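# Move the long cardboard box from desk to far shelf

## Task

Pick up the long cardboard box from the desk and set it down on a shelf at the far end of the aisle (either side is fine). It must rest directly on the shelf board, not on a carton, and no part may overhang the shelf's front edge. If the box topples or ends up tilted, the task fails. It must stay in place by itself once the robot lets go; a box the robot is still holding or propping does not count.

## Robot and tools

Robot: TidyBot++, a mobile base 0.54 m long, 0.50 m wide and 0.38 m tall on four powered casters. It carries a single seven-joint arm with a two-finger gripper. The arm's shoulder sits 0.12 m ahead of the base centre and 0.68 m above the floor. There are two cameras: base_camera on the base and wrist_camera, which looks along the hand. At the start the arm is folded with the hand pointing down. In this pose the wrist reaches up to 0.08 m past the base front and the elbow rises to about 1.15 m. A hand pointing straight down can go no higher than about 0.94 m, and only close to the base.

Frames: the base frame has its origin on the floor below the base centre, x forward, y left, z up. hand_pose is given in this frame. It marks the point between the finger pads; its z axis runs out along the fingers and its y axis is the closing direction. The odometry frame is where the base frame was at the start. Heading is positive to the left, within -3.142 to 3.142. base_tilt is in degrees, and forward and right leans read positive. Odometry counts wheel turns, so slip looks like travel, and it drifts over many moves.

execute_actions(actions, cameras): actions is a list with either one action or none. An empty list only returns state and images. An action may contain base, joints, or both, plus optional speeds. Its motions start together.
- base holds exactly one relative move, measured from the base's last reported position. translate_m is metres forward (+) or back, from -2 to 2. strafe_m is metres left (+) or right, from -2 to 2. rotate_rad is radians counter-clockwise seen from above (+), from -6.3 to 6.3.
- joints holds absolute targets in radians, keyed by name. joint_1_rad turns the whole arm about vertical; it accepts any angle and positive is clockwise from above, opposite to rotate_rad. joint_2_rad is the shoulder, -2.249 to 2.249. joint_3_rad accepts any angle. joint_4_rad is the elbow, -2.579 to 2.579. joint_5_rad accepts any angle. joint_6_rad is the wrist, -2.099 to 2.099. joint_7_rad accepts any angle; with the hand down, positive turns it counter-clockwise from above, and at 1.57 the fingers open toward left and right. gripper_pos is absolute, 0 fully open to 1 fully closed; the pad gap is about 85 x (1 - gripper_pos) mm. Joints that accept any angle take the short way round, so send steps smaller than half a turn. Done tolerance is ±0.039 for joints 1-4 and ±0.056 for joints 5-7 and the gripper is ±0.03.
- speeds caps top speed for this action only. translate_m and strafe_m take 0.05-0.5 m/s and rotate_rad takes 0.1-1.57 rad/s; the maximum is the default. A base move needing over 8.667 s is refused.
- cameras is a list of base_camera, wrist_camera or all. Omitted or null means all, and [] means none.
An unknown key or an out-of-range value rejects the whole call, and nothing moves. Any joint or base left out of an action may still be driving toward its previous target.

Planar arm model, valid with joint_1_rad=0, joint_3_rad=3.14 and joint_5_rad=0. Segment lengths are upper arm 0.42, forearm 0.31 and hand 0.31 m. Tilts from vertical (positive leaning forward) are j2, j2-j4 and j2-j4-j6. Forward reach is the sum of L·sin(tilt) and height above the shoulder is the sum of L·cos(tilt).

Result lines: base_status and joint_status tell how each motion ended. "done" for the base only means the wheels turned the commanded amount. "off_target" means it stopped short and may still be pushing. After contact_stop or time_out, the joint or base holds where it halted. A blocked base can read "done" even when it fell well short. "joint command not followed", with a "cause:" line, means a self-collision check blocked the arm targets (the gripper target still runs); not_followed targets may be retried later. on_its_own lists motion you did not command. motor_effort is a percent of motor maximum, with the peak in brackets; it is noisy and biased. For the gripper at 1, "done" means it closed on nothing, and "off_target" means it is holding something. Also watch for ARM HIT (a hard strike on the base or on itself), torque warnings and faults (the arm freezes for 10 s and the rest of the call is skipped), MOTOR HOT (from 60 °C), and OVER-TEMPERATURE FAULT (at 75 °C the arm sags; joints then say limit_stop_at_motor_heat, so resend the targets).

wait(seconds): 0 to 10. It commands nothing new and returns state and images.
zoom_image(camera, region): camera is base_camera or wrist_camera. region is [x0, y0, x1, y1] in pixels of that camera's latest full image, measured from the top-left, at most 504x504.
read_manual(section): returns only the licence texts ("licences"). It moves nothing.
finished_scene(scene): pass the current scene's number. This is final, and the result reports success.

Precision: friction leaves joints slightly off target even when they report done. To correct, send each joint its last command plus (wanted angle minus read angle). A held load makes the arm sag. While carrying something, never command a joint to its current reading, or it sinks further. Trust the images over hand_pose, which can be 1-2 cm off.

Avoid: dropping, slamming or pushing hard. Do not drive with the arm caught on something high, because the robot can tip; back off to set it upright. Do not let the base shove the arm into furniture. Release the box so it sits level, fully on the shelf, behind the front edge.

Each tool is called as name(argument=value, ...) on one line, values as JSON.

## Session

execute_actions(actions=[])

Scene clock: 0.00 s.
base_odometry: x=+0.000 y=+0.000 heading=+0.000 (m, m, rad; odometry frame)
base_tilt: forward=-0.4 right=-0.1 (deg)
base_status: not commanded
joint_positions: joint_1_rad=-0.033 joint_2_rad=-0.362 joint_3_rad=+3.134 joint_4_rad=-2.547 joint_5_rad=+0.025 joint_6_rad=-0.880 joint_7_rad=+1.586 gripper_pos=+0.000
joint_status: not commanded
motor_effort: joint_1_rad=+0 joint_2_rad=-1 joint_3_rad=+0 joint_4_rad=+14 joint_5_rad=+0 joint_6_rad=+1 joint_7_rad=+1 (%)
hand_pose: x=+0.2510 y=+0.0002 z=+0.5839 quat_wxyz=(+0.011, +0.999, +0.035, +0.039) (m; base frame)
pictures: base_camera, wrist_camera
Images, in order (width x height): base_camera 644x364, wrist_camera 644x476.

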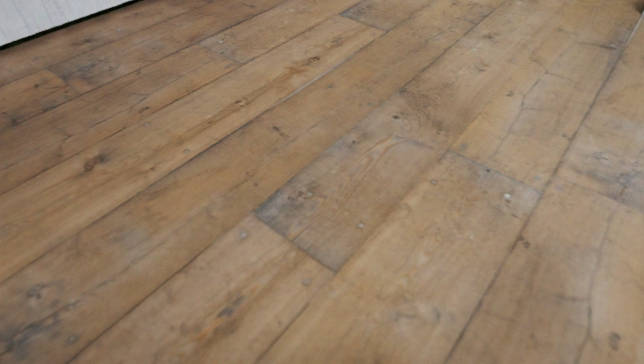

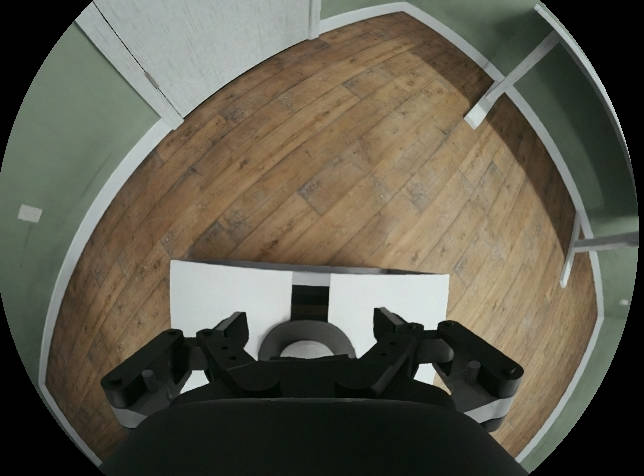

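execute_actions(actions=[{"base":{"rotate_rad":-0.7},"joints":{"joint_4_rad":-1.8,"joint_6_rad":-0.5}}])

Scene clock: 4.13 s.
base_odometry: x=+0.000 y=+0.000 heading=-0.699 (m, m, rad; odometry frame)
base_tilt: forward=-0.4 right=-0.1 (deg)
base_status: done
joint_positions: joint_1_rad=-0.033 joint_2_rad=-0.362 joint_3_rad=+3.134 joint_4_rad=-1.815 joint_5_rad=+0.025 joint_6_rad=-0.522 joint_7_rad=+1.586 gripper_pos=+0.000
joint_status: all done
motor_effort: joint_1_rad=+0(0) joint_2_rad=-9(10) joint_3_rad=+0(1) joint_4_rad=+20(20) joint_5_rad=+1(1) joint_6_rad=+7(8) joint_7_rad=+1(0) (%)
hand_pose: x=+0.5680 y=+0.0159 z=+0.9896 quat_wxyz=(+0.006, +0.834, +0.029, +0.551) (m; base frame)
pictures: base_camera, wrist_camera
Images, in order (width x height): base_camera 644x364, wrist_camera 644x476.

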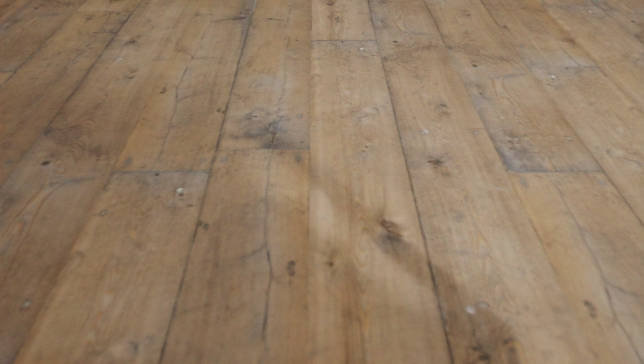

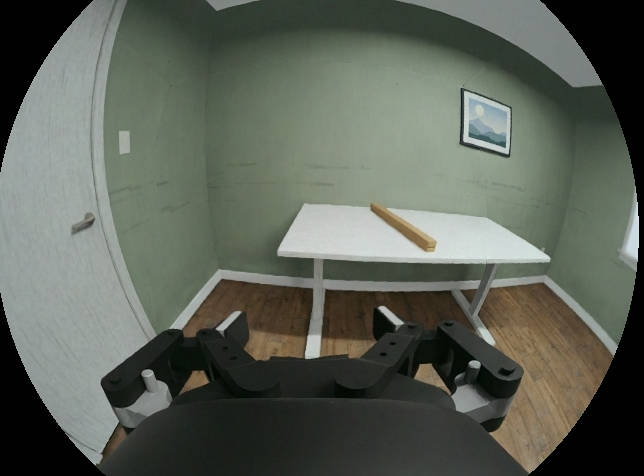

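execute_actions(actions=[{"joints":{"joint_1_rad":2.6,"joint_6_rad":-0.3}}], cameras=["wrist_camera"])

Scene clock: 12.10 s.
base_odometry: x=+0.000 y=+0.000 heading=-0.699 (m, m, rad; odometry frame)
base_tilt: forward=-0.4 right=-0.1 (deg)
base_status: not commanded
joint_positions: joint_1_rad=+2.584 joint_2_rad=-0.362 joint_3_rad=+3.134 joint_4_rad=-1.815 joint_5_rad=+0.025 joint_6_rad=-0.326 joint_7_rad=+1.586 gripper_pos=+0.000
joint_status: all done
motor_effort: joint_1_rad=+0(1) joint_2_rad=-10(10) joint_3_rad=+0(0) joint_4_rad=+21(21) joint_5_rad=+0(1) joint_6_rad=+8(8) joint_7_rad=+1(1) (%)
hand_pose: x=-0.2763 y=-0.2500 z=+1.0476 quat_wxyz=(+0.609, +0.229, -0.742, +0.159) (m; base frame)
pictures: wrist_camera
Images, in order (width x height): wrist_camera 644x476.

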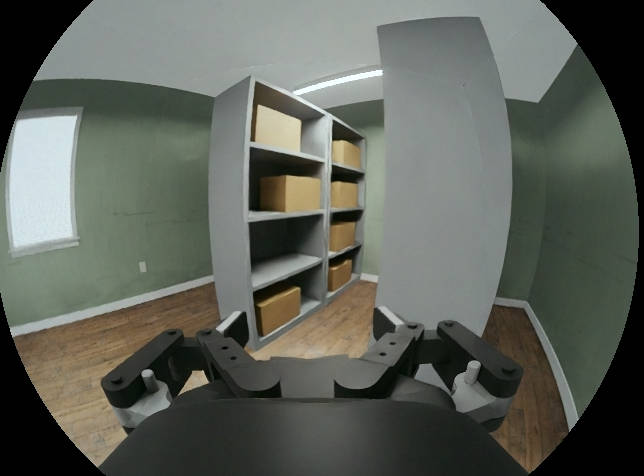

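execute_actions(actions=[{"base":{"strafe_m":-0.4},"joints":{"joint_1_rad":0.0,"joint_2_rad":-0.1,"joint_4_rad":-1.4,"joint_6_rad":-1.3}}], cameras=[])

execute_actions(actions=[{"base":{"translate_m":0.55}}])

Scene clock: 22.13 s.
base_odometry: x=-0.258 y=-0.306 heading=-0.700 (m, m, rad; odometry frame)
base_tilt: forward=-0.4 right=-0.1 (deg)
base_status: done
joint_positions: joint_1_rad=+0.016 joint_2_rad=-0.125 joint_3_rad=+3.135 joint_4_rad=-1.422 joint_5_rad=+0.025 joint_6_rad=-1.275 joint_7_rad=+1.586 gripper_pos=+0.000
joint_status: all done
motor_effort: joint_1_rad=+1(0) joint_2_rad=-16(17) joint_3_rad=+0(2) joint_4_rad=+18(21) joint_5_rad=+0(1) joint_6_rad=+4(8) joint_7_rad=+0(0) (%)
hand_pose: x=+0.5371 y=-0.0096 z=+0.9223 quat_wxyz=(+0.017, +0.960, +0.004, +0.281) (m; base frame)
pictures: none
No camera images: the call's "cameras" was empty. Leave "cameras" out to get every camera's image.

Scene clock: 24.60 s.
base_odometry: x=+0.163 y=-0.661 heading=-0.700 (m, m, rad; odometry frame)
base_tilt: forward=-0.4 right=-0.1 (deg)
base_status: done
joint_positions: joint_1_rad=+0.015 joint_2_rad=-0.107 joint_3_rad=+3.135 joint_4_rad=-1.418 joint_5_rad=+0.025 joint_6_rad=-1.278 joint_7_rad=+1.586 gripper_pos=+0.000
joint_status: not commanded
motor_effort: joint_1_rad=+1(0) joint_2_rad=-17(20) joint_3_rad=+0(1) joint_4_rad=+18(19) joint_5_rad=+0(1) joint_6_rad=+5(5) joint_7_rad=+1(1) (%)
hand_pose: x=+0.5412 y=-0.0096 z=+0.9161 quat_wxyz=(+0.016, +0.962, +0.004, +0.273) (m; base frame)
pictures: base_camera, wrist_camera
Images, in order (width x height): base_camera 644x364, wrist_camera 644x476.

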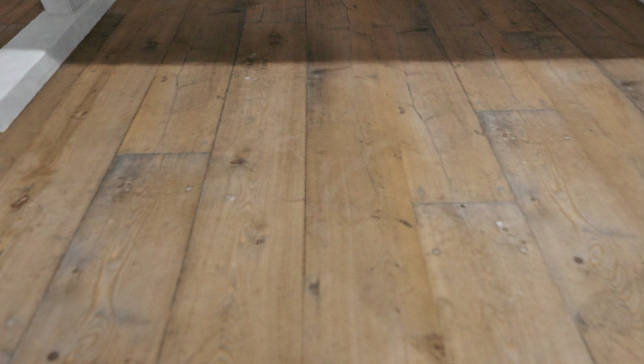

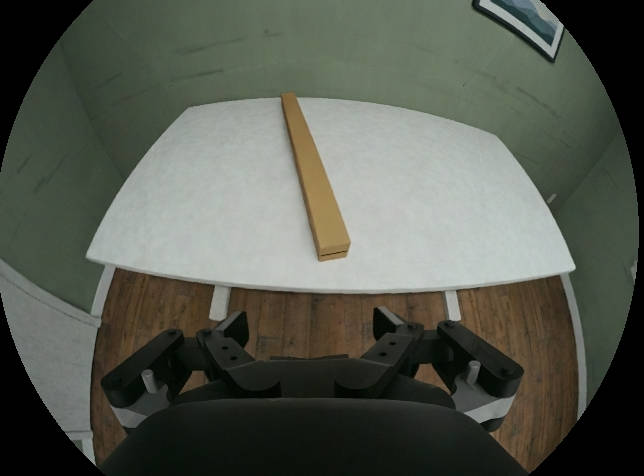

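execute_actions(actions=[{"base":{"translate_m":0.38},"joints":{"joint_1_rad":-0.1,"joint_2_rad":0.43,"joint_4_rad":-0.81,"joint_6_rad":-1.66,"joint_7_rad":1.7,"joint_5_rad":0},"speeds":{"translate_m":0.25}}])

Scene clock: 36.33 s.
base_odometry: x=+0.453 y=-0.906 heading=-0.700 (m, m, rad; odometry frame)
base_tilt: forward=-0.4 right=-0.1 (deg)
base_status: done
joint_positions: joint_1_rad=-0.082 joint_2_rad=+0.420 joint_3_rad=+3.135 joint_4_rad=-0.830 joint_5_rad=+0.020 joint_6_rad=-1.634 joint_7_rad=+1.676 gripper_pos=+0.000
joint_status: all done
motor_effort: joint_1_rad=+1(0) joint_2_rad=-35(39) joint_3_rad=-1(1) joint_4_rad=+16(19) joint_5_rad=+0(1) joint_6_rad=+2(6) joint_7_rad=+0(0) (%)
hand_pose: x=+0.6664 y=+0.0431 z=+0.8639 quat_wxyz=(+0.009, +0.987, +0.093, +0.128) (m; base frame)
pictures: base_camera, wrist_camera
Images, in order (width x height): base_camera 644x364, wrist_camera 644x476.

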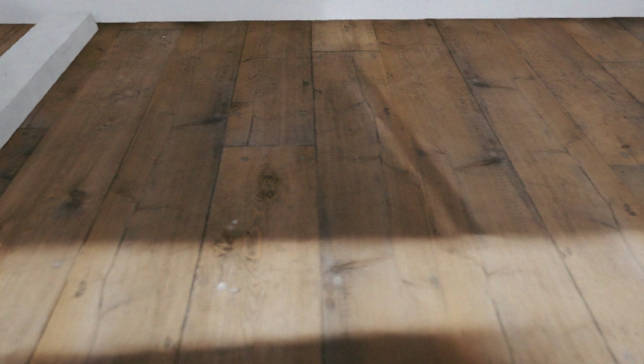

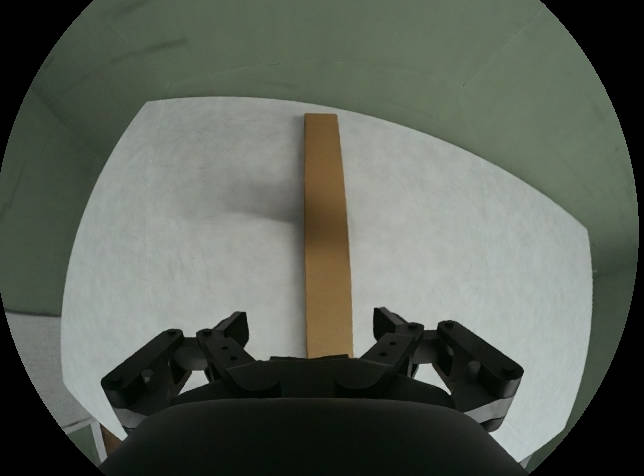

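execute_actions(actions=[{"joints":{"joint_1_rad":-0.035,"joint_2_rad":0.52,"joint_4_rad":-0.81,"joint_6_rad":-1.81,"joint_7_rad":1.75}}], cameras=["wrist_camera"])

Scene clock: 44.83 s.
base_odometry: x=+0.453 y=-0.906 heading=-0.700 (m, m, rad; odometry frame)
base_tilt: forward=-0.3 right=-0.1 (deg)
base_status: not commanded
joint_positions: joint_1_rad=-0.045 joint_2_rad=+0.513 joint_3_rad=+3.135 joint_4_rad=-0.826 joint_5_rad=+0.018 joint_6_rad=-1.789 joint_7_rad=+1.727 gripper_pos=+0.000
joint_status: all done
motor_effort: joint_1_rad=+0(1) joint_2_rad=-38(42) joint_3_rad=-1(2) joint_4_rad=+15(18) joint_5_rad=+0(0) joint_6_rad=+1(1) joint_7_rad=+1(1) (%)
hand_pose: x=+0.6350 y=+0.0219 z=+0.8097 quat_wxyz=(+0.007, +0.995, +0.102, +0.006) (m; base frame)
pictures: wrist_camera
Images, in order (width x height): wrist_camera 644x476.

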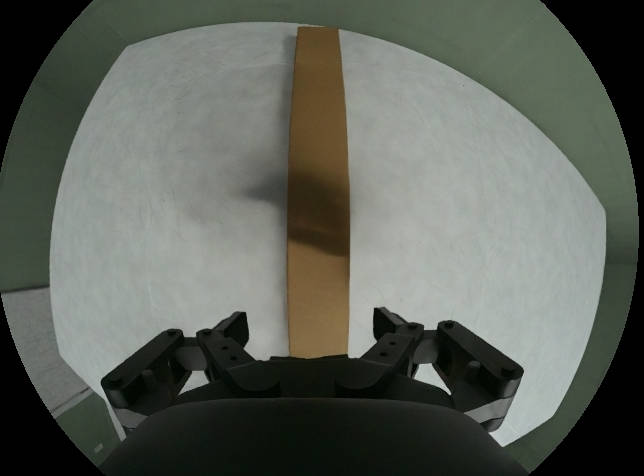

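execute_actions(actions=[{"joints":{"joint_2_rad":0.52,"joint_4_rad":-1.04,"joint_6_rad":-1.58}}], cameras=["wrist_camera"])

Scene clock: 47.67 s.
base_odometry: x=+0.453 y=-0.906 heading=-0.700 (m, m, rad; odometry frame)
base_tilt: forward=-0.4 right=-0.1 (deg)
base_status: not commanded
joint_positions: joint_1_rad=-0.045 joint_2_rad=+0.513 joint_3_rad=+3.135 joint_4_rad=-1.024 joint_5_rad=+0.018 joint_6_rad=-1.604 joint_7_rad=+1.727 gripper_pos=+0.000
joint_status: all done
motor_effort: joint_1_rad=+0(1) joint_2_rad=-39(40) joint_3_rad=-1(1) joint_4_rad=+16(17) joint_5_rad=+0(0) joint_6_rad=+0(0) joint_7_rad=+1(0) (%)
hand_pose: x=+0.6395 y=+0.0223 z=+0.7477 quat_wxyz=(+0.007, +0.995, +0.103, +0.000) (m; base frame)
pictures: wrist_camera
Images, in order (width x height): wrist_camera 644x476.

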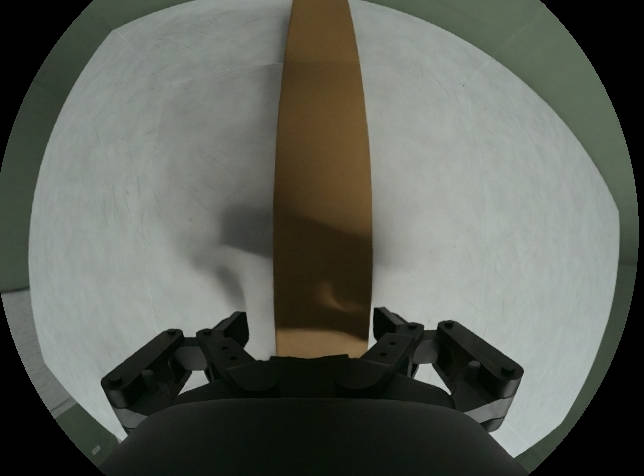

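execute_actions(actions=[{"joints":{"gripper_pos":1}}], cameras=[])

execute_actions(actions=[{"joints":{"joint_2_rad":0.38,"joint_4_rad":-1.04,"joint_6_rad":-1.72}}], cameras=["wrist_camera"])

Scene clock: 50.80 s.
base_odometry: x=+0.453 y=-0.906 heading=-0.700 (m, m, rad; odometry frame)
base_tilt: forward=-0.3 right=-0.1 (deg)
base_status: not commanded
joint_positions: joint_1_rad=-0.045 joint_2_rad=+0.512 joint_3_rad=+3.135 joint_4_rad=-1.024 joint_5_rad=+0.018 joint_6_rad=-1.604 joint_7_rad=+1.727 gripper_pos=+0.466
joint_status: gripper_pos off_target (ended at +0.466, target +1.000)
motor_effort: joint_1_rad=+0(0) joint_2_rad=-37(38) joint_3_rad=-1(1) joint_4_rad=+16(16) joint_5_rad=+0(0) joint_6_rad=+2(1) joint_7_rad=+0(1) (%)
hand_pose: x=+0.6395 y=+0.0223 z=+0.7483 quat_wxyz=(+0.007, +0.995, +0.103, +0.001) (m; base frame)
pictures: none
No camera images: the call's "cameras" was empty. Leave "cameras" out to get every camera's image.

Scene clock: 51.93 s.
base_odometry: x=+0.453 y=-0.906 heading=-0.700 (m, m, rad; odometry frame)
base_tilt: forward=-0.3 right=-0.1 (deg)
base_status: not commanded
joint_positions: joint_1_rad=-0.045 joint_2_rad=+0.386 joint_3_rad=+3.135 joint_4_rad=-1.027 joint_5_rad=+0.018 joint_6_rad=-1.699 joint_7_rad=+1.727 gripper_pos=+0.466
joint_status: all done
motor_effort: joint_1_rad=+0(0) joint_2_rad=-36(43) joint_3_rad=-1(1) joint_4_rad=+16(17) joint_5_rad=+0(0) joint_6_rad=+0(1) joint_7_rad=+0(0) (%)
hand_pose: x=+0.5966 y=+0.0202 z=+0.8101 quat_wxyz=(+0.008, +0.995, +0.103, +0.015) (m; base frame)
pictures: wrist_camera
Images, in order (width x height): wrist_camera 644x476.

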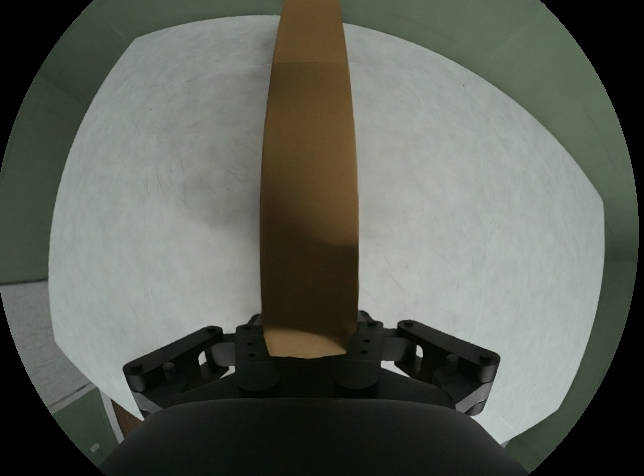

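execute_actions(actions=[{"base":{"translate_m":-0.7},"joints":{"joint_7_rad":3.14,"joint_1_rad":0}}], cameras=[])

execute_actions(actions=[{"base":{"rotate_rad":-3.14},"joints":{"joint_2_rad":-0.3,"joint_4_rad":-1.5,"joint_6_rad":-0.7},"speeds":{"rotate_rad":1.0}}])

Scene clock: 59.30 s.
base_odometry: x=-0.082 y=-0.454 heading=-0.701 (m, m, rad; odometry frame)
base_tilt: forward=-0.4 right=-0.1 (deg)
base_status: done
joint_positions: joint_1_rad=-0.018 joint_2_rad=+0.386 joint_3_rad=+3.135 joint_4_rad=-1.027 joint_5_rad=+0.018 joint_6_rad=-1.701 joint_7_rad=+3.139 gripper_pos=+0.466
joint_status: all done
motor_effort: joint_1_rad=+1(2) joint_2_rad=-36(39) joint_3_rad=-1(2) joint_4_rad=+17(18) joint_5_rad=+0(0) joint_6_rad=+0(1) joint_7_rad=+0(0) (%)
hand_pose: x=+0.5964 y=+0.0073 z=+0.8098 quat_wxyz=(+0.015, +0.700, +0.714, +0.005) (m; base frame)
pictures: none
No camera images: the call's "cameras" was empty. Leave "cameras" out to get every camera's image.

Scene clock: 63.37 s.
base_odometry: x=-0.082 y=-0.454 heading=+2.443 (m, m, rad; odometry frame)
base_tilt: forward=-0.4 right=-0.1 (deg)
base_status: done
joint_positions: joint_1_rad=-0.007 joint_2_rad=-0.282 joint_3_rad=+3.135 joint_4_rad=-1.484 joint_5_rad=+0.014 joint_6_rad=-0.725 joint_7_rad=+3.139 gripper_pos=+0.466
joint_status: all done
motor_effort: joint_1_rad=+1(4) joint_2_rad=-12(36) joint_3_rad=+0(2) joint_4_rad=+20(21) joint_5_rad=+0(1) joint_6_rad=+9(8) joint_7_rad=+0(0) (%)
hand_pose: x=+0.5868 y=+0.0058 z=+1.0910 quat_wxyz=(+0.406, +0.576, +0.585, +0.402) (m; base frame)
pictures: base_camera, wrist_camera
Images, in order (width x height): base_camera 644x364, wrist_camera 644x476.

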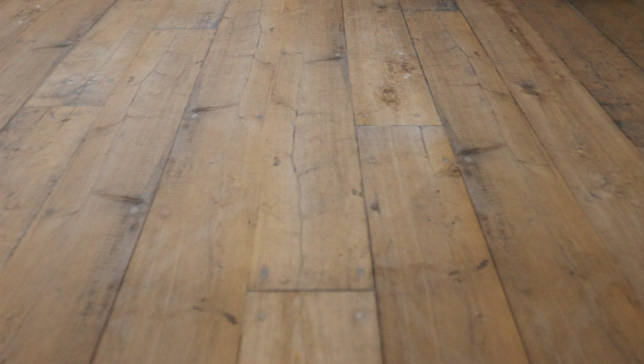

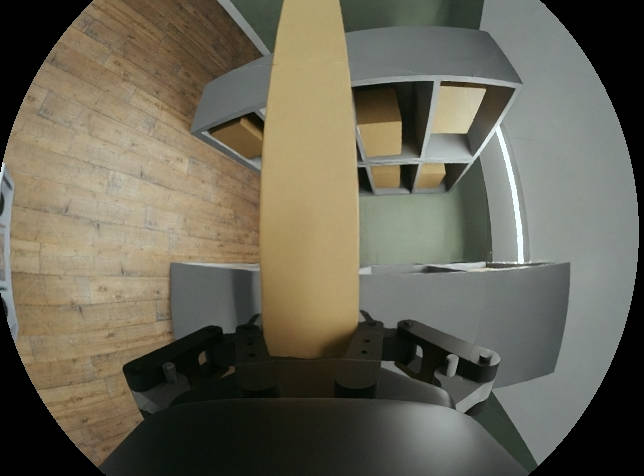

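execute_actions(actions=[{"base":{"strafe_m":0.33},"joints":{"joint_6_rad":-0.45}}], cameras=[])

execute_actions(actions=[{"base":{"translate_m":0.3}}])

Scene clock: 68.97 s.
base_odometry: x=-0.295 y=-0.707 heading=+2.443 (m, m, rad; odometry frame)
base_tilt: forward=-0.3 right=+0.0 (deg)
base_status: done
joint_positions: joint_1_rad=-0.007 joint_2_rad=-0.284 joint_3_rad=+3.131 joint_4_rad=-1.494 joint_5_rad=+0.014 joint_6_rad=-0.456 joint_7_rad=+3.139 gripper_pos=+0.466
joint_status: all done
motor_effort: joint_1_rad=+1(2) joint_2_rad=-13(14) joint_3_rad=+0(2) joint_4_rad=+21(22) joint_5_rad=+0(1) joint_6_rad=+9(9) joint_7_rad=+0(1) (%)
hand_pose: x=+0.6049 y=+0.0091 z=+1.1672 quat_wxyz=(+0.476, +0.517, +0.529, +0.475) (m; base frame)
pictures: none
No camera images: the call's "cameras" was empty. Leave "cameras" out to get every camera's image.

Scene clock: 70.87 s.
base_odometry: x=-0.524 y=-0.514 heading=+2.443 (m, m, rad; odometry frame)
base_tilt: forward=-0.4 right=-0.1 (deg)
base_status: done
joint_positions: joint_1_rad=-0.007 joint_2_rad=-0.286 joint_3_rad=+3.131 joint_4_rad=-1.494 joint_5_rad=+0.014 joint_6_rad=-0.456 joint_7_rad=+3.139 gripper_pos=+0.466
joint_status: not commanded
motor_effort: joint_1_rad=+1(0) joint_2_rad=-13(18) joint_3_rad=+0(0) joint_4_rad=+21(22) joint_5_rad=+0(0) joint_6_rad=+9(9) joint_7_rad=+1(0) (%)
hand_pose: x=+0.6039 y=+0.0091 z=+1.1682 quat_wxyz=(+0.477, +0.516, +0.529, +0.476) (m; base frame)
pictures: base_camera, wrist_camera
Images, in order (width x height): base_camera 644x364, wrist_camera 644x476.

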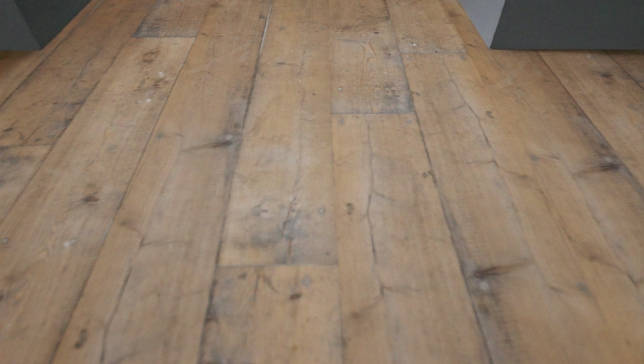

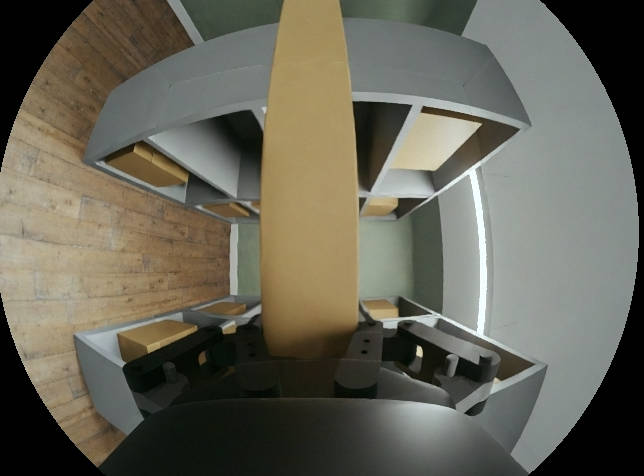

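execute_actions(actions=[{"base":{"strafe_m":0.07},"joints":{"joint_1_rad":-1.585,"joint_2_rad":-0.6,"joint_4_rad":-1.4,"joint_6_rad":-0.85}}], cameras=[])

execute_actions(actions=[{"base":{"translate_m":0.9},"speeds":{"translate_m":0.35}}])

Scene clock: 79.77 s.
base_odometry: x=-0.570 y=-0.568 heading=+2.443 (m, m, rad; odometry frame)
base_tilt: forward=-0.4 right=-0.1 (deg)
base_status: done
joint_positions: joint_1_rad=-1.568 joint_2_rad=-0.576 joint_3_rad=+3.133 joint_4_rad=-1.425 joint_5_rad=+0.014 joint_6_rad=-0.828 joint_7_rad=+3.139 gripper_pos=+0.466
joint_status: all done
motor_effort: joint_1_rad=+1(1) joint_2_rad=+2(13) joint_3_rad=+1(2) joint_4_rad=+18(21) joint_5_rad=+0(0) joint_6_rad=+9(9) joint_7_rad=+0(1) (%)
hand_pose: x=+0.1169 y=+0.3164 z=+1.2092 quat_wxyz=(+0.006, -0.002, +0.744, +0.668) (m; base frame)
pictures: none
No camera images: the call's "cameras" was empty. Leave "cameras" out to get every camera's image.

Scene clock: 83.40 s.
base_odometry: x=-1.260 y=+0.011 heading=+2.443 (m, m, rad; odometry frame)
base_tilt: forward=-0.4 right=-0.1 (deg)
base_status: done
joint_positions: joint_1_rad=-1.568 joint_2_rad=-0.577 joint_3_rad=+3.133 joint_4_rad=-1.424 joint_5_rad=+0.013 joint_6_rad=-0.829 joint_7_rad=+3.139 gripper_pos=+0.466
joint_status: not commanded
motor_effort: joint_1_rad=+1(0) joint_2_rad=+2(5) joint_3_rad=+1(3) joint_4_rad=+19(19) joint_5_rad=+0(1) joint_6_rad=+9(9) joint_7_rad=+0(0) (%)
hand_pose: x=+0.1167 y=+0.3155 z=+1.2098 quat_wxyz=(+0.006, -0.003, +0.743, +0.669) (m; base frame)
pictures: base_camera, wrist_camera
Images, in order (width x height): base_camera 644x364, wrist_camera 644x476.

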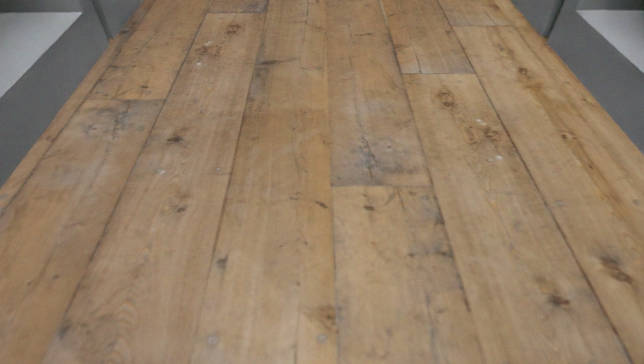

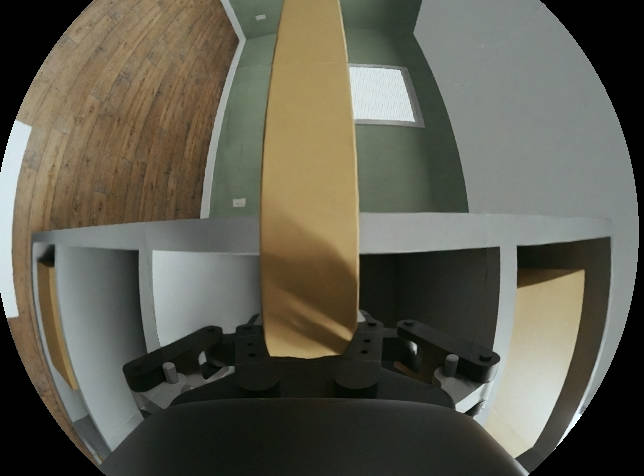

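execute_actions(actions=[{"base":{"translate_m":1.0},"speeds":{"translate_m":0.4}}])

Scene clock: 88.90 s.
base_odometry: x=-2.025 y=+0.653 heading=+2.443 (m, m, rad; odometry frame)
base_tilt: forward=-0.4 right=+0.1 (deg)
base_status: done
joint_positions: joint_1_rad=-1.781 joint_2_rad=-0.833 joint_3_rad=+2.816 joint_4_rad=-1.332 joint_5_rad=-0.379 joint_6_rad=-0.941 joint_7_rad=+3.043 gripper_pos=+0.466
joint_status: not commanded
motor_effort: joint_1_rad=+41(42) joint_2_rad=+64(65) joint_3_rad=+60(71) joint_4_rad=-3(19) joint_5_rad=+58(59) joint_6_rad=+25(25) joint_7_rad=+16(18) (%)
hand_pose: x=-0.1551 y=+0.0337 z=+1.2442 quat_wxyz=(-0.290, -0.236, +0.644, +0.667) (m; base frame)
pictures: base_camera, wrist_camera
Images, in order (width x height): base_camera 644x364, wrist_camera 644x476.

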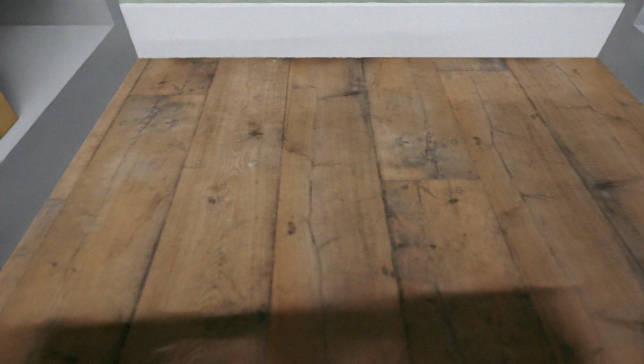

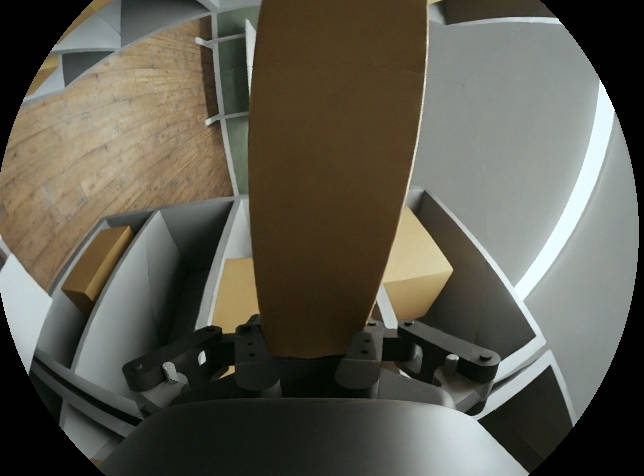

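Box caught on something. Back off.

execute_actions(actions=[{"base":{"translate_m":-0.6},"speeds":{"translate_m":0.2}}])

Scene clock: 93.67 s.
base_odometry: x=-1.565 y=+0.268 heading=+2.443 (m, m, rad; odometry frame)
base_tilt: forward=-0.3 right=-0.1 (deg)
base_status: done
joint_positions: joint_1_rad=-1.598 joint_2_rad=-0.611 joint_3_rad=+3.134 joint_4_rad=-1.386 joint_5_rad=-0.012 joint_6_rad=-0.878 joint_7_rad=+3.117 gripper_pos=+0.466
joint_status: not commanded
motor_effort: joint_1_rad=+0(42) joint_2_rad=+5(68) joint_3_rad=+0(61) joint_4_rad=+17(18) joint_5_rad=+0(59) joint_6_rad=+9(27) joint_7_rad=+1(19) (%)
hand_pose: x=+0.1029 y=+0.2882 z=+1.2253 quat_wxyz=(-0.024, -0.005, +0.736, +0.677) (m; base frame)
pictures: base_camera, wrist_camera
Images, in order (width x height): base_camera 644x364, wrist_camera 644x476.

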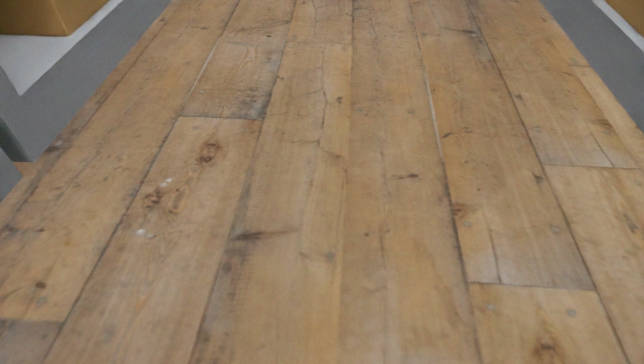

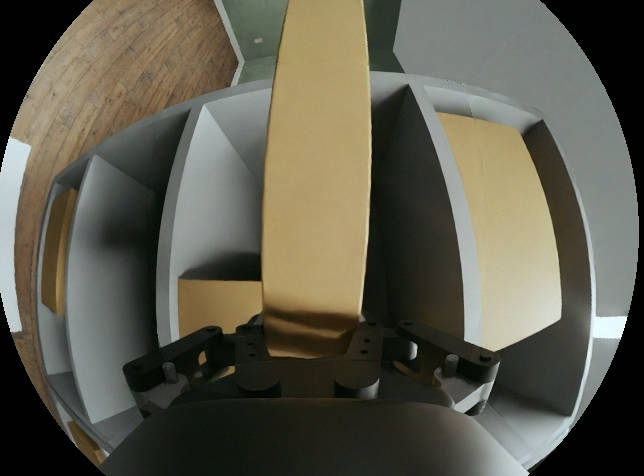

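execute_actions(actions=[{"base":{"strafe_m":-0.07},"joints":{"joint_7_rad":1.6,"joint_1_rad":-1.57,"joint_5_rad":0.0,"joint_2_rad":-0.62,"joint_4_rad":-1.33,"joint_6_rad":-0.86}}], cameras=["wrist_camera"])

execute_actions(actions=[{"joints":{"joint_7_rad":-0.02}}])

Scene clock: 99.23 s.
base_odometry: x=-1.520 y=+0.321 heading=+2.443 (m, m, rad; odometry frame)
base_tilt: forward=-0.3 right=-0.1 (deg)
base_status: done
joint_positions: joint_1_rad=-1.590 joint_2_rad=-0.615 joint_3_rad=+3.134 joint_4_rad=-1.353 joint_5_rad=-0.012 joint_6_rad=-0.878 joint_7_rad=+1.601 gripper_pos=+0.466
joint_status: all done
motor_effort: joint_1_rad=+1(0) joint_2_rad=+4(10) joint_3_rad=+0(1) joint_4_rad=+17(19) joint_5_rad=+0(0) joint_6_rad=+9(8) joint_7_rad=+1(0) (%)
hand_pose: x=+0.1054 y=+0.2797 z=+1.2437 quat_wxyz=(-0.490, +0.496, +0.526, +0.487) (m; base frame)
pictures: wrist_camera
Images, in order (width x height): wrist_camera 644x476.

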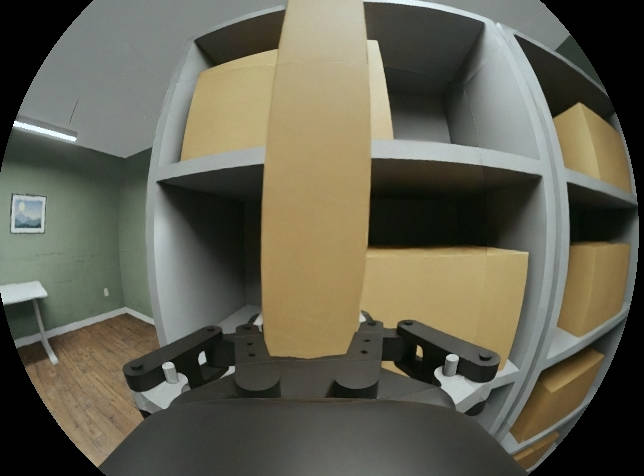

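Scene clock: 101.07 s.
base_odometry: x=-1.520 y=+0.321 heading=+2.443 (m, m, rad; odometry frame)
base_tilt: forward=-0.4 right=-0.1 (deg)
base_status: not commanded
joint_positions: joint_1_rad=-1.590 joint_2_rad=-0.615 joint_3_rad=+3.134 joint_4_rad=-1.353 joint_5_rad=-0.012 joint_6_rad=-0.878 joint_7_rad=-0.019 gripper_pos=+0.466
joint_status: all done
motor_effort: joint_1_rad=+1(1) joint_2_rad=+5(6) joint_3_rad=+0(0) joint_4_rad=+17(17) joint_5_rad=+0(0) joint_6_rad=+9(9) joint_7_rad=+1(1) (%)
hand_pose: x=+0.1054 y=+0.2797 z=+1.2437 quat_wxyz=(-0.690, +0.723, +0.004, -0.020) (m; base frame)
pictures: base_camera, wrist_camera
Images, in order (width x height): base_camera 644x364, wrist_camera 644x476.

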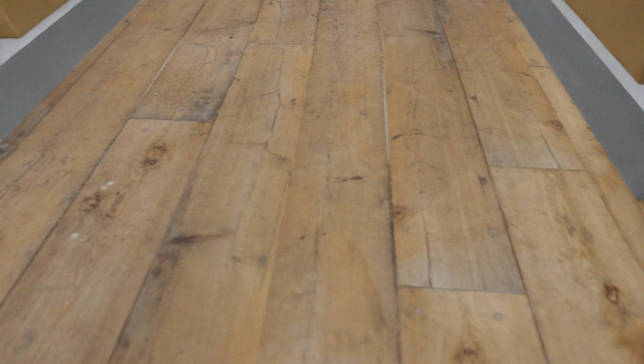

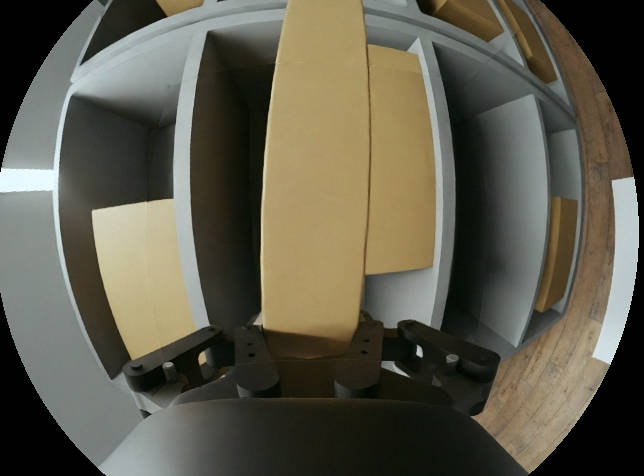

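execute_actions(actions=[{"joints":{"joint_7_rad":1.6}}], cameras=[])

execute_actions(actions=[{"joints":{"joint_1_rad":0.6}}], cameras=["wrist_camera"])

Scene clock: 108.50 s.
base_odometry: x=-1.520 y=+0.321 heading=+2.443 (m, m, rad; odometry frame)
base_tilt: forward=-0.4 right=-0.1 (deg)
base_status: not commanded
joint_positions: joint_1_rad=-1.590 joint_2_rad=-0.615 joint_3_rad=+3.134 joint_4_rad=-1.353 joint_5_rad=-0.012 joint_6_rad=-0.878 joint_7_rad=+1.599 gripper_pos=+0.466
joint_status: all done
motor_effort: joint_1_rad=+1(1) joint_2_rad=+4(5) joint_3_rad=+0(0) joint_4_rad=+16(17) joint_5_rad=+0(0) joint_6_rad=+9(9) joint_7_rad=+0(2) (%)
hand_pose: x=+0.1054 y=+0.2797 z=+1.2437 quat_wxyz=(-0.491, +0.496, +0.526, +0.486) (m; base frame)
pictures: none
No camera images: the call's "cameras" was empty. Leave "cameras" out to get every camera's image.

Scene clock: 111.73 s.
base_odometry: x=-1.520 y=+0.321 heading=+2.443 (m, m, rad; odometry frame)
base_tilt: forward=-0.4 right=-0.1 (deg)
base_status: not commanded
joint_positions: joint_1_rad=+0.583 joint_2_rad=-0.615 joint_3_rad=+3.134 joint_4_rad=-1.353 joint_5_rad=-0.012 joint_6_rad=-0.878 joint_7_rad=+1.599 gripper_pos=+0.466
joint_status: all done
motor_effort: joint_1_rad=+1(0) joint_2_rad=+5(5) joint_3_rad=+0(0) joint_4_rad=+17(17) joint_5_rad=+0(0) joint_6_rad=+8(9) joint_7_rad=+1(0) (%)
hand_pose: x=+0.3573 y=-0.1471 z=+1.2437 quat_wxyz=(+0.202, +0.697, -0.194, +0.661) (m; base frame)
pictures: wrist_camera
Images, in order (width x height): wrist_camera 644x476.

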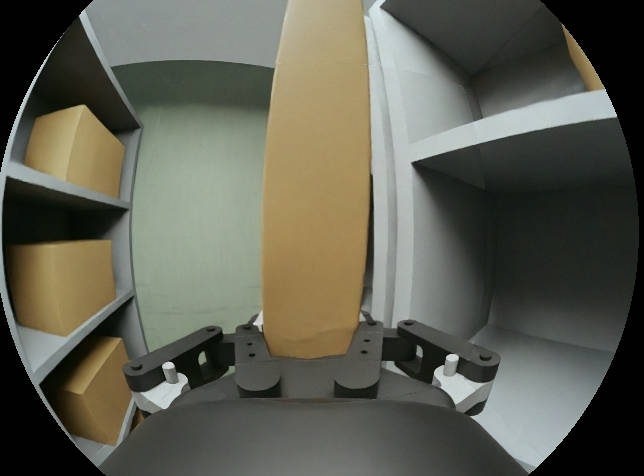

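execute_actions(actions=[{"base":{"translate_m":0.75},"joints":{"joint_1_rad":0.0},"speeds":{"translate_m":0.3}}])

execute_actions(actions=[{"joints":{"joint_1_rad":1.2}}], cameras=["wrist_camera"])

Scene clock: 117.67 s.
base_odometry: x=-2.094 y=+0.804 heading=+2.443 (m, m, rad; odometry frame)
base_tilt: forward=-0.4 right=-0.1 (deg)
base_status: done
joint_positions: joint_1_rad=+0.017 joint_2_rad=-0.614 joint_3_rad=+3.134 joint_4_rad=-1.350 joint_5_rad=-0.012 joint_6_rad=-0.878 joint_7_rad=+1.599 gripper_pos=+0.466
joint_status: all done
motor_effort: joint_1_rad=+1(0) joint_2_rad=+4(9) joint_3_rad=+0(0) joint_4_rad=+18(19) joint_5_rad=+0(1) joint_6_rad=+9(9) joint_7_rad=+1(1) (%)
hand_pose: x=+0.3984 y=+0.0036 z=+1.2454 quat_wxyz=(+0.009, +0.722, +0.008, +0.692) (m; base frame)
pictures: base_camera, wrist_camera
Images, in order (width x height): base_camera 644x364, wrist_camera 644x476.

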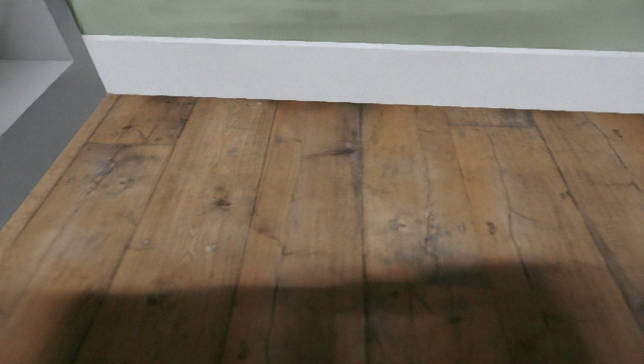

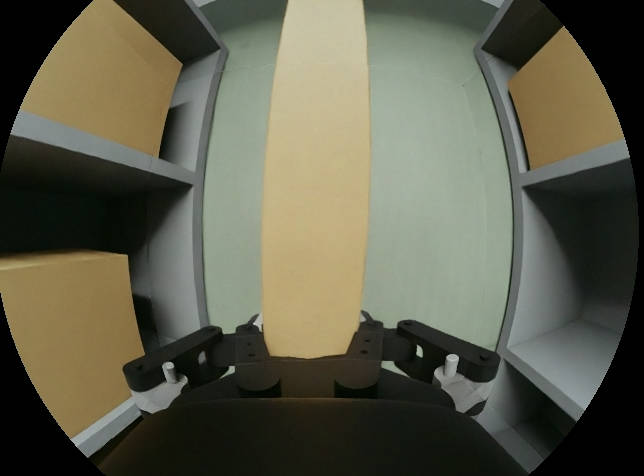

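Scene clock: 120.13 s.
base_odometry: x=-2.094 y=+0.804 heading=+2.443 (m, m, rad; odometry frame)
base_tilt: forward=-0.4 right=-0.1 (deg)
base_status: not commanded
joint_positions: joint_1_rad=+1.183 joint_2_rad=-0.614 joint_3_rad=+3.134 joint_4_rad=-1.350 joint_5_rad=-0.012 joint_6_rad=-0.878 joint_7_rad=+1.599 gripper_pos=+0.466
joint_status: all done
motor_effort: joint_1_rad=+1(0) joint_2_rad=+5(6) joint_3_rad=+0(1) joint_4_rad=+17(17) joint_5_rad=+0(0) joint_6_rad=+9(9) joint_7_rad=+0(0) (%)
hand_pose: x=+0.2323 y=-0.2554 z=+1.2454 quat_wxyz=(+0.389, +0.607, -0.391, +0.573) (m; base frame)
pictures: wrist_camera
Images, in order (width x height): wrist_camera 644x476.

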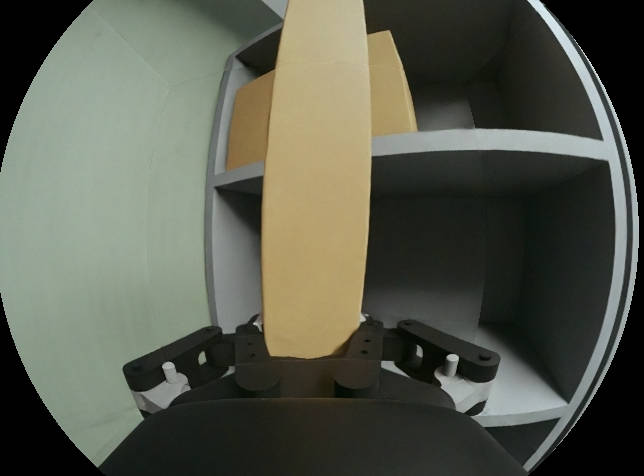

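execute_actions(actions=[{"base":{"rotate_rad":-0.04},"joints":{"joint_1_rad":1.585}}], cameras=[])

execute_actions(actions=[{"base":{"translate_m":0.15},"joints":{"joint_7_rad":3.14}}])

Scene clock: 132.87 s.
base_odometry: x=-2.094 y=+0.804 heading=+2.403 (m, m, rad; odometry frame)
base_tilt: forward=-0.4 right=-0.1 (deg)
base_status: done
joint_positions: joint_1_rad=+1.568 joint_2_rad=-0.615 joint_3_rad=+3.134 joint_4_rad=-1.350 joint_5_rad=-0.012 joint_6_rad=-0.878 joint_7_rad=+1.599 gripper_pos=+0.466
joint_status: all done
motor_effort: joint_1_rad=+1(1) joint_2_rad=+5(8) joint_3_rad=+0(1) joint_4_rad=+17(18) joint_5_rad=+0(0) joint_6_rad=+9(9) joint_7_rad=+0(0) (%)
hand_pose: x=+0.1281 y=-0.2792 z=+1.2455 quat_wxyz=(+0.491, +0.521, -0.500, +0.488) (m; base frame)
pictures: none
No camera images: the call's "cameras" was empty. Leave "cameras" out to get every camera's image.

Scene clock: 134.63 s.
base_odometry: x=-2.205 y=+0.905 heading=+2.402 (m, m, rad; odometry frame)
base_tilt: forward=-0.4 right=-0.1 (deg)
base_status: done
joint_positions: joint_1_rad=+1.569 joint_2_rad=-0.615 joint_3_rad=+3.131 joint_4_rad=-1.350 joint_5_rad=-0.012 joint_6_rad=-0.878 joint_7_rad=+3.139 gripper_pos=+0.466
joint_status: all done
motor_effort: joint_1_rad=+1(1) joint_2_rad=+5(6) joint_3_rad=+0(2) joint_4_rad=+16(17) joint_5_rad=+0(1) joint_6_rad=+9(9) joint_7_rad=+1(1) (%)
hand_pose: x=+0.1293 y=-0.2791 z=+1.2454 quat_wxyz=(+0.692, +0.722, +0.005, +0.008) (m; base frame)
pictures: base_camera, wrist_camera
Images, in order (width x height): base_camera 644x364, wrist_camera 644x476.

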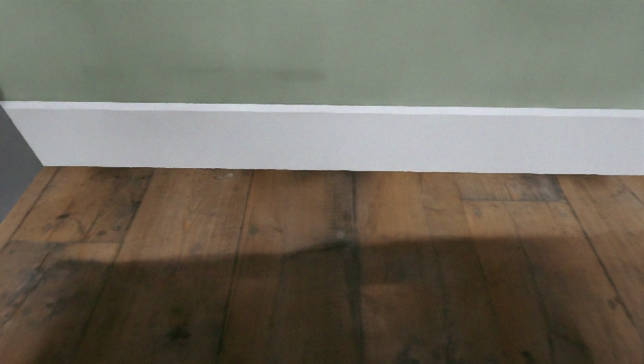

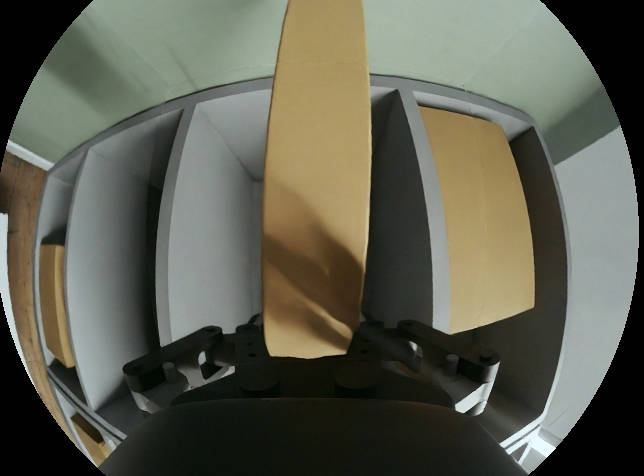

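execute_actions(actions=[{"joints":{"joint_2_rad":-0.47,"joint_4_rad":-1.96,"joint_6_rad":-0.09}}], cameras=["wrist_camera"])

Scene clock: 142.10 s.
base_odometry: x=-2.205 y=+0.905 heading=+2.402 (m, m, rad; odometry frame)
base_tilt: forward=-0.4 right=-0.1 (deg)
base_status: not commanded
joint_positions: joint_1_rad=+1.569 joint_2_rad=-0.483 joint_3_rad=+3.131 joint_4_rad=-1.949 joint_5_rad=-0.012 joint_6_rad=-0.119 joint_7_rad=+3.139 gripper_pos=+0.466
joint_status: all done
motor_effort: joint_1_rad=+0(0) joint_2_rad=-6(8) joint_3_rad=+0(0) joint_4_rad=+22(23) joint_5_rad=+0(0) joint_6_rad=+9(9) joint_7_rad=+1(1) (%)
hand_pose: x=+0.1272 y=-0.4282 z=+1.0833 quat_wxyz=(+0.702, +0.712, +0.001, +0.008) (m; base frame)
pictures: wrist_camera
Images, in order (width x height): wrist_camera 644x476.

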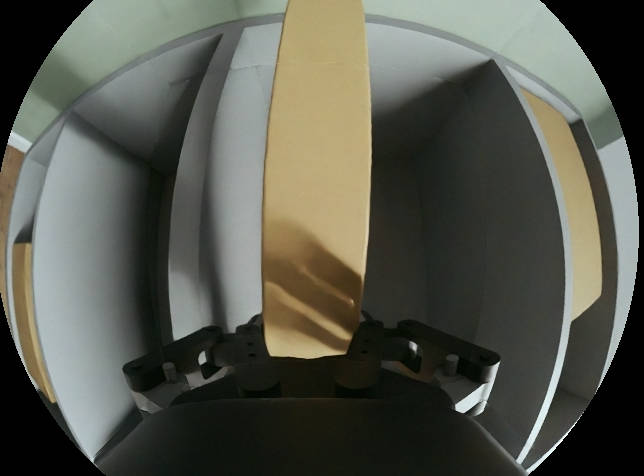

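execute_actions(actions=[{"joints":{"joint_2_rad":-0.165,"joint_4_rad":-1.78,"joint_6_rad":0.05}}], cameras=["wrist_camera"])

Scene clock: 149.43 s.
base_odometry: x=-2.205 y=+0.905 heading=+2.402 (m, m, rad; odometry frame)
base_tilt: forward=-0.4 right=-0.1 (deg)
base_status: not commanded
joint_positions: joint_1_rad=+1.569 joint_2_rad=-0.169 joint_3_rad=+3.131 joint_4_rad=-1.806 joint_5_rad=-0.012 joint_6_rad=+0.021 joint_7_rad=+3.139 gripper_pos=+0.466
joint_status: all done
motor_effort: joint_1_rad=+1(0) joint_2_rad=-18(20) joint_3_rad=+0(0) joint_4_rad=+21(22) joint_5_rad=+0(0) joint_6_rad=+9(10) joint_7_rad=+0(0) (%)
hand_pose: x=+0.1273 y=-0.5537 z=+1.0614 quat_wxyz=(+0.691, +0.723, -0.001, +0.008) (m; base frame)
pictures: wrist_camera
Images, in order (width x height): wrist_camera 644x476.

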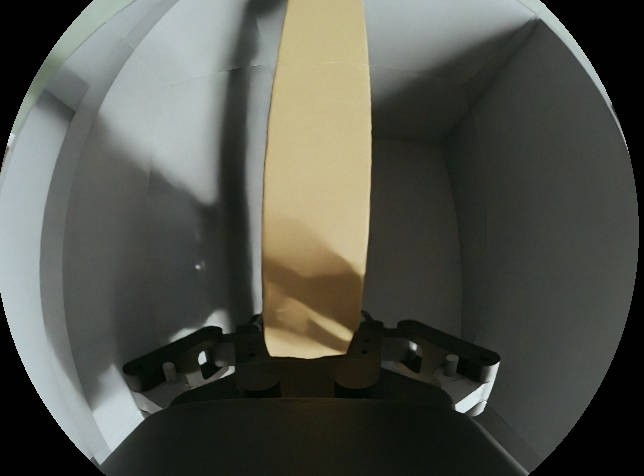

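execute_actions(actions=[{"base":{"strafe_m":-0.12},"joints":{"joint_2_rad":0.18,"joint_4_rad":-0.62,"joint_6_rad":-1.79},"speeds":{"strafe_m":0.1}}])

Scene clock: 159.27 s.
base_odometry: x=-2.125 y=+0.994 heading=+2.403 (m, m, rad; odometry frame)
base_tilt: forward=-0.4 right=-0.1 (deg)
base_status: done
joint_positions: joint_1_rad=+1.569 joint_2_rad=+0.140 joint_3_rad=+3.131 joint_4_rad=-0.622 joint_5_rad=-0.007 joint_6_rad=-1.747 joint_7_rad=+3.142 gripper_pos=+0.466
joint_status: joint_2_rad off_target (ended at +0.140, target +0.180); the others done
motor_effort: joint_1_rad=+3(3) joint_2_rad=-19(23) joint_3_rad=+1(1) joint_4_rad=+11(23) joint_5_rad=-1(2) joint_6_rad=+2(10) joint_7_rad=-2(4) (%)
hand_pose: x=+0.1271 y=-0.4596 z=+1.0744 quat_wxyz=(+0.310, +0.951, +0.007, +0.005) (m; base frame)
pictures: base_camera, wrist_camera
Images, in order (width x height): base_camera 644x364, wrist_camera 644x476.

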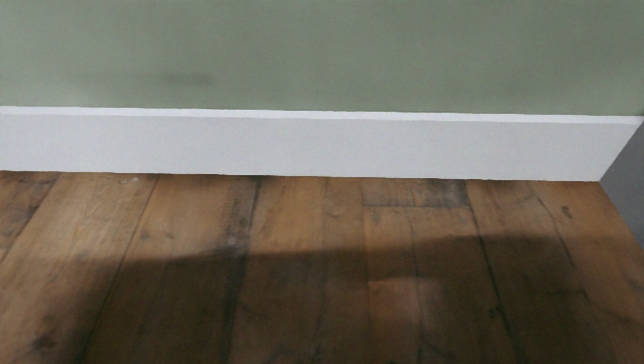

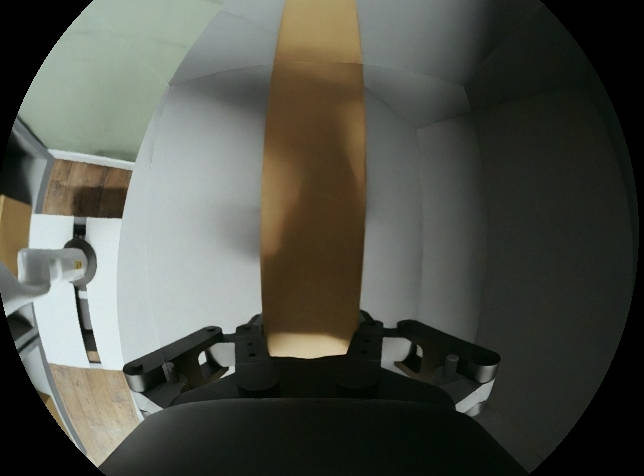

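execute_actions(actions=[{"joints":{"joint_2_rad":0.26,"joint_4_rad":-0.64,"joint_6_rad":-1.82}}], cameras=["wrist_camera"])

Scene clock: 162.47 s.
base_odometry: x=-2.125 y=+0.994 heading=+2.403 (m, m, rad; odometry frame)
base_tilt: forward=-0.4 right=-0.1 (deg)
base_status: not commanded
joint_positions: joint_1_rad=+1.569 joint_2_rad=+0.225 joint_3_rad=+3.131 joint_4_rad=-0.621 joint_5_rad=-0.006 joint_6_rad=-1.789 joint_7_rad=+3.142 gripper_pos=+0.466
joint_status: all done
motor_effort: joint_1_rad=+1(3) joint_2_rad=-20(24) joint_3_rad=-1(1) joint_4_rad=+10(13) joint_5_rad=-2(2) joint_6_rad=+2(4) joint_7_rad=-1(2) (%)
hand_pose: x=+0.1268 y=-0.4799 z=+1.0285 quat_wxyz=(+0.251, +0.968, +0.006, +0.005) (m; base frame)
pictures: wrist_camera
Images, in order (width x height): wrist_camera 644x476.

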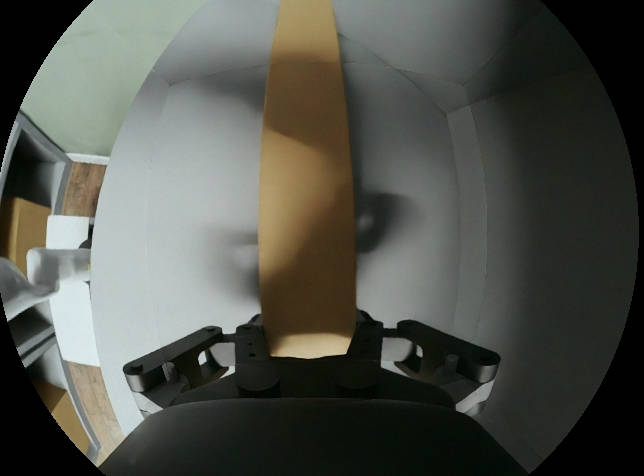

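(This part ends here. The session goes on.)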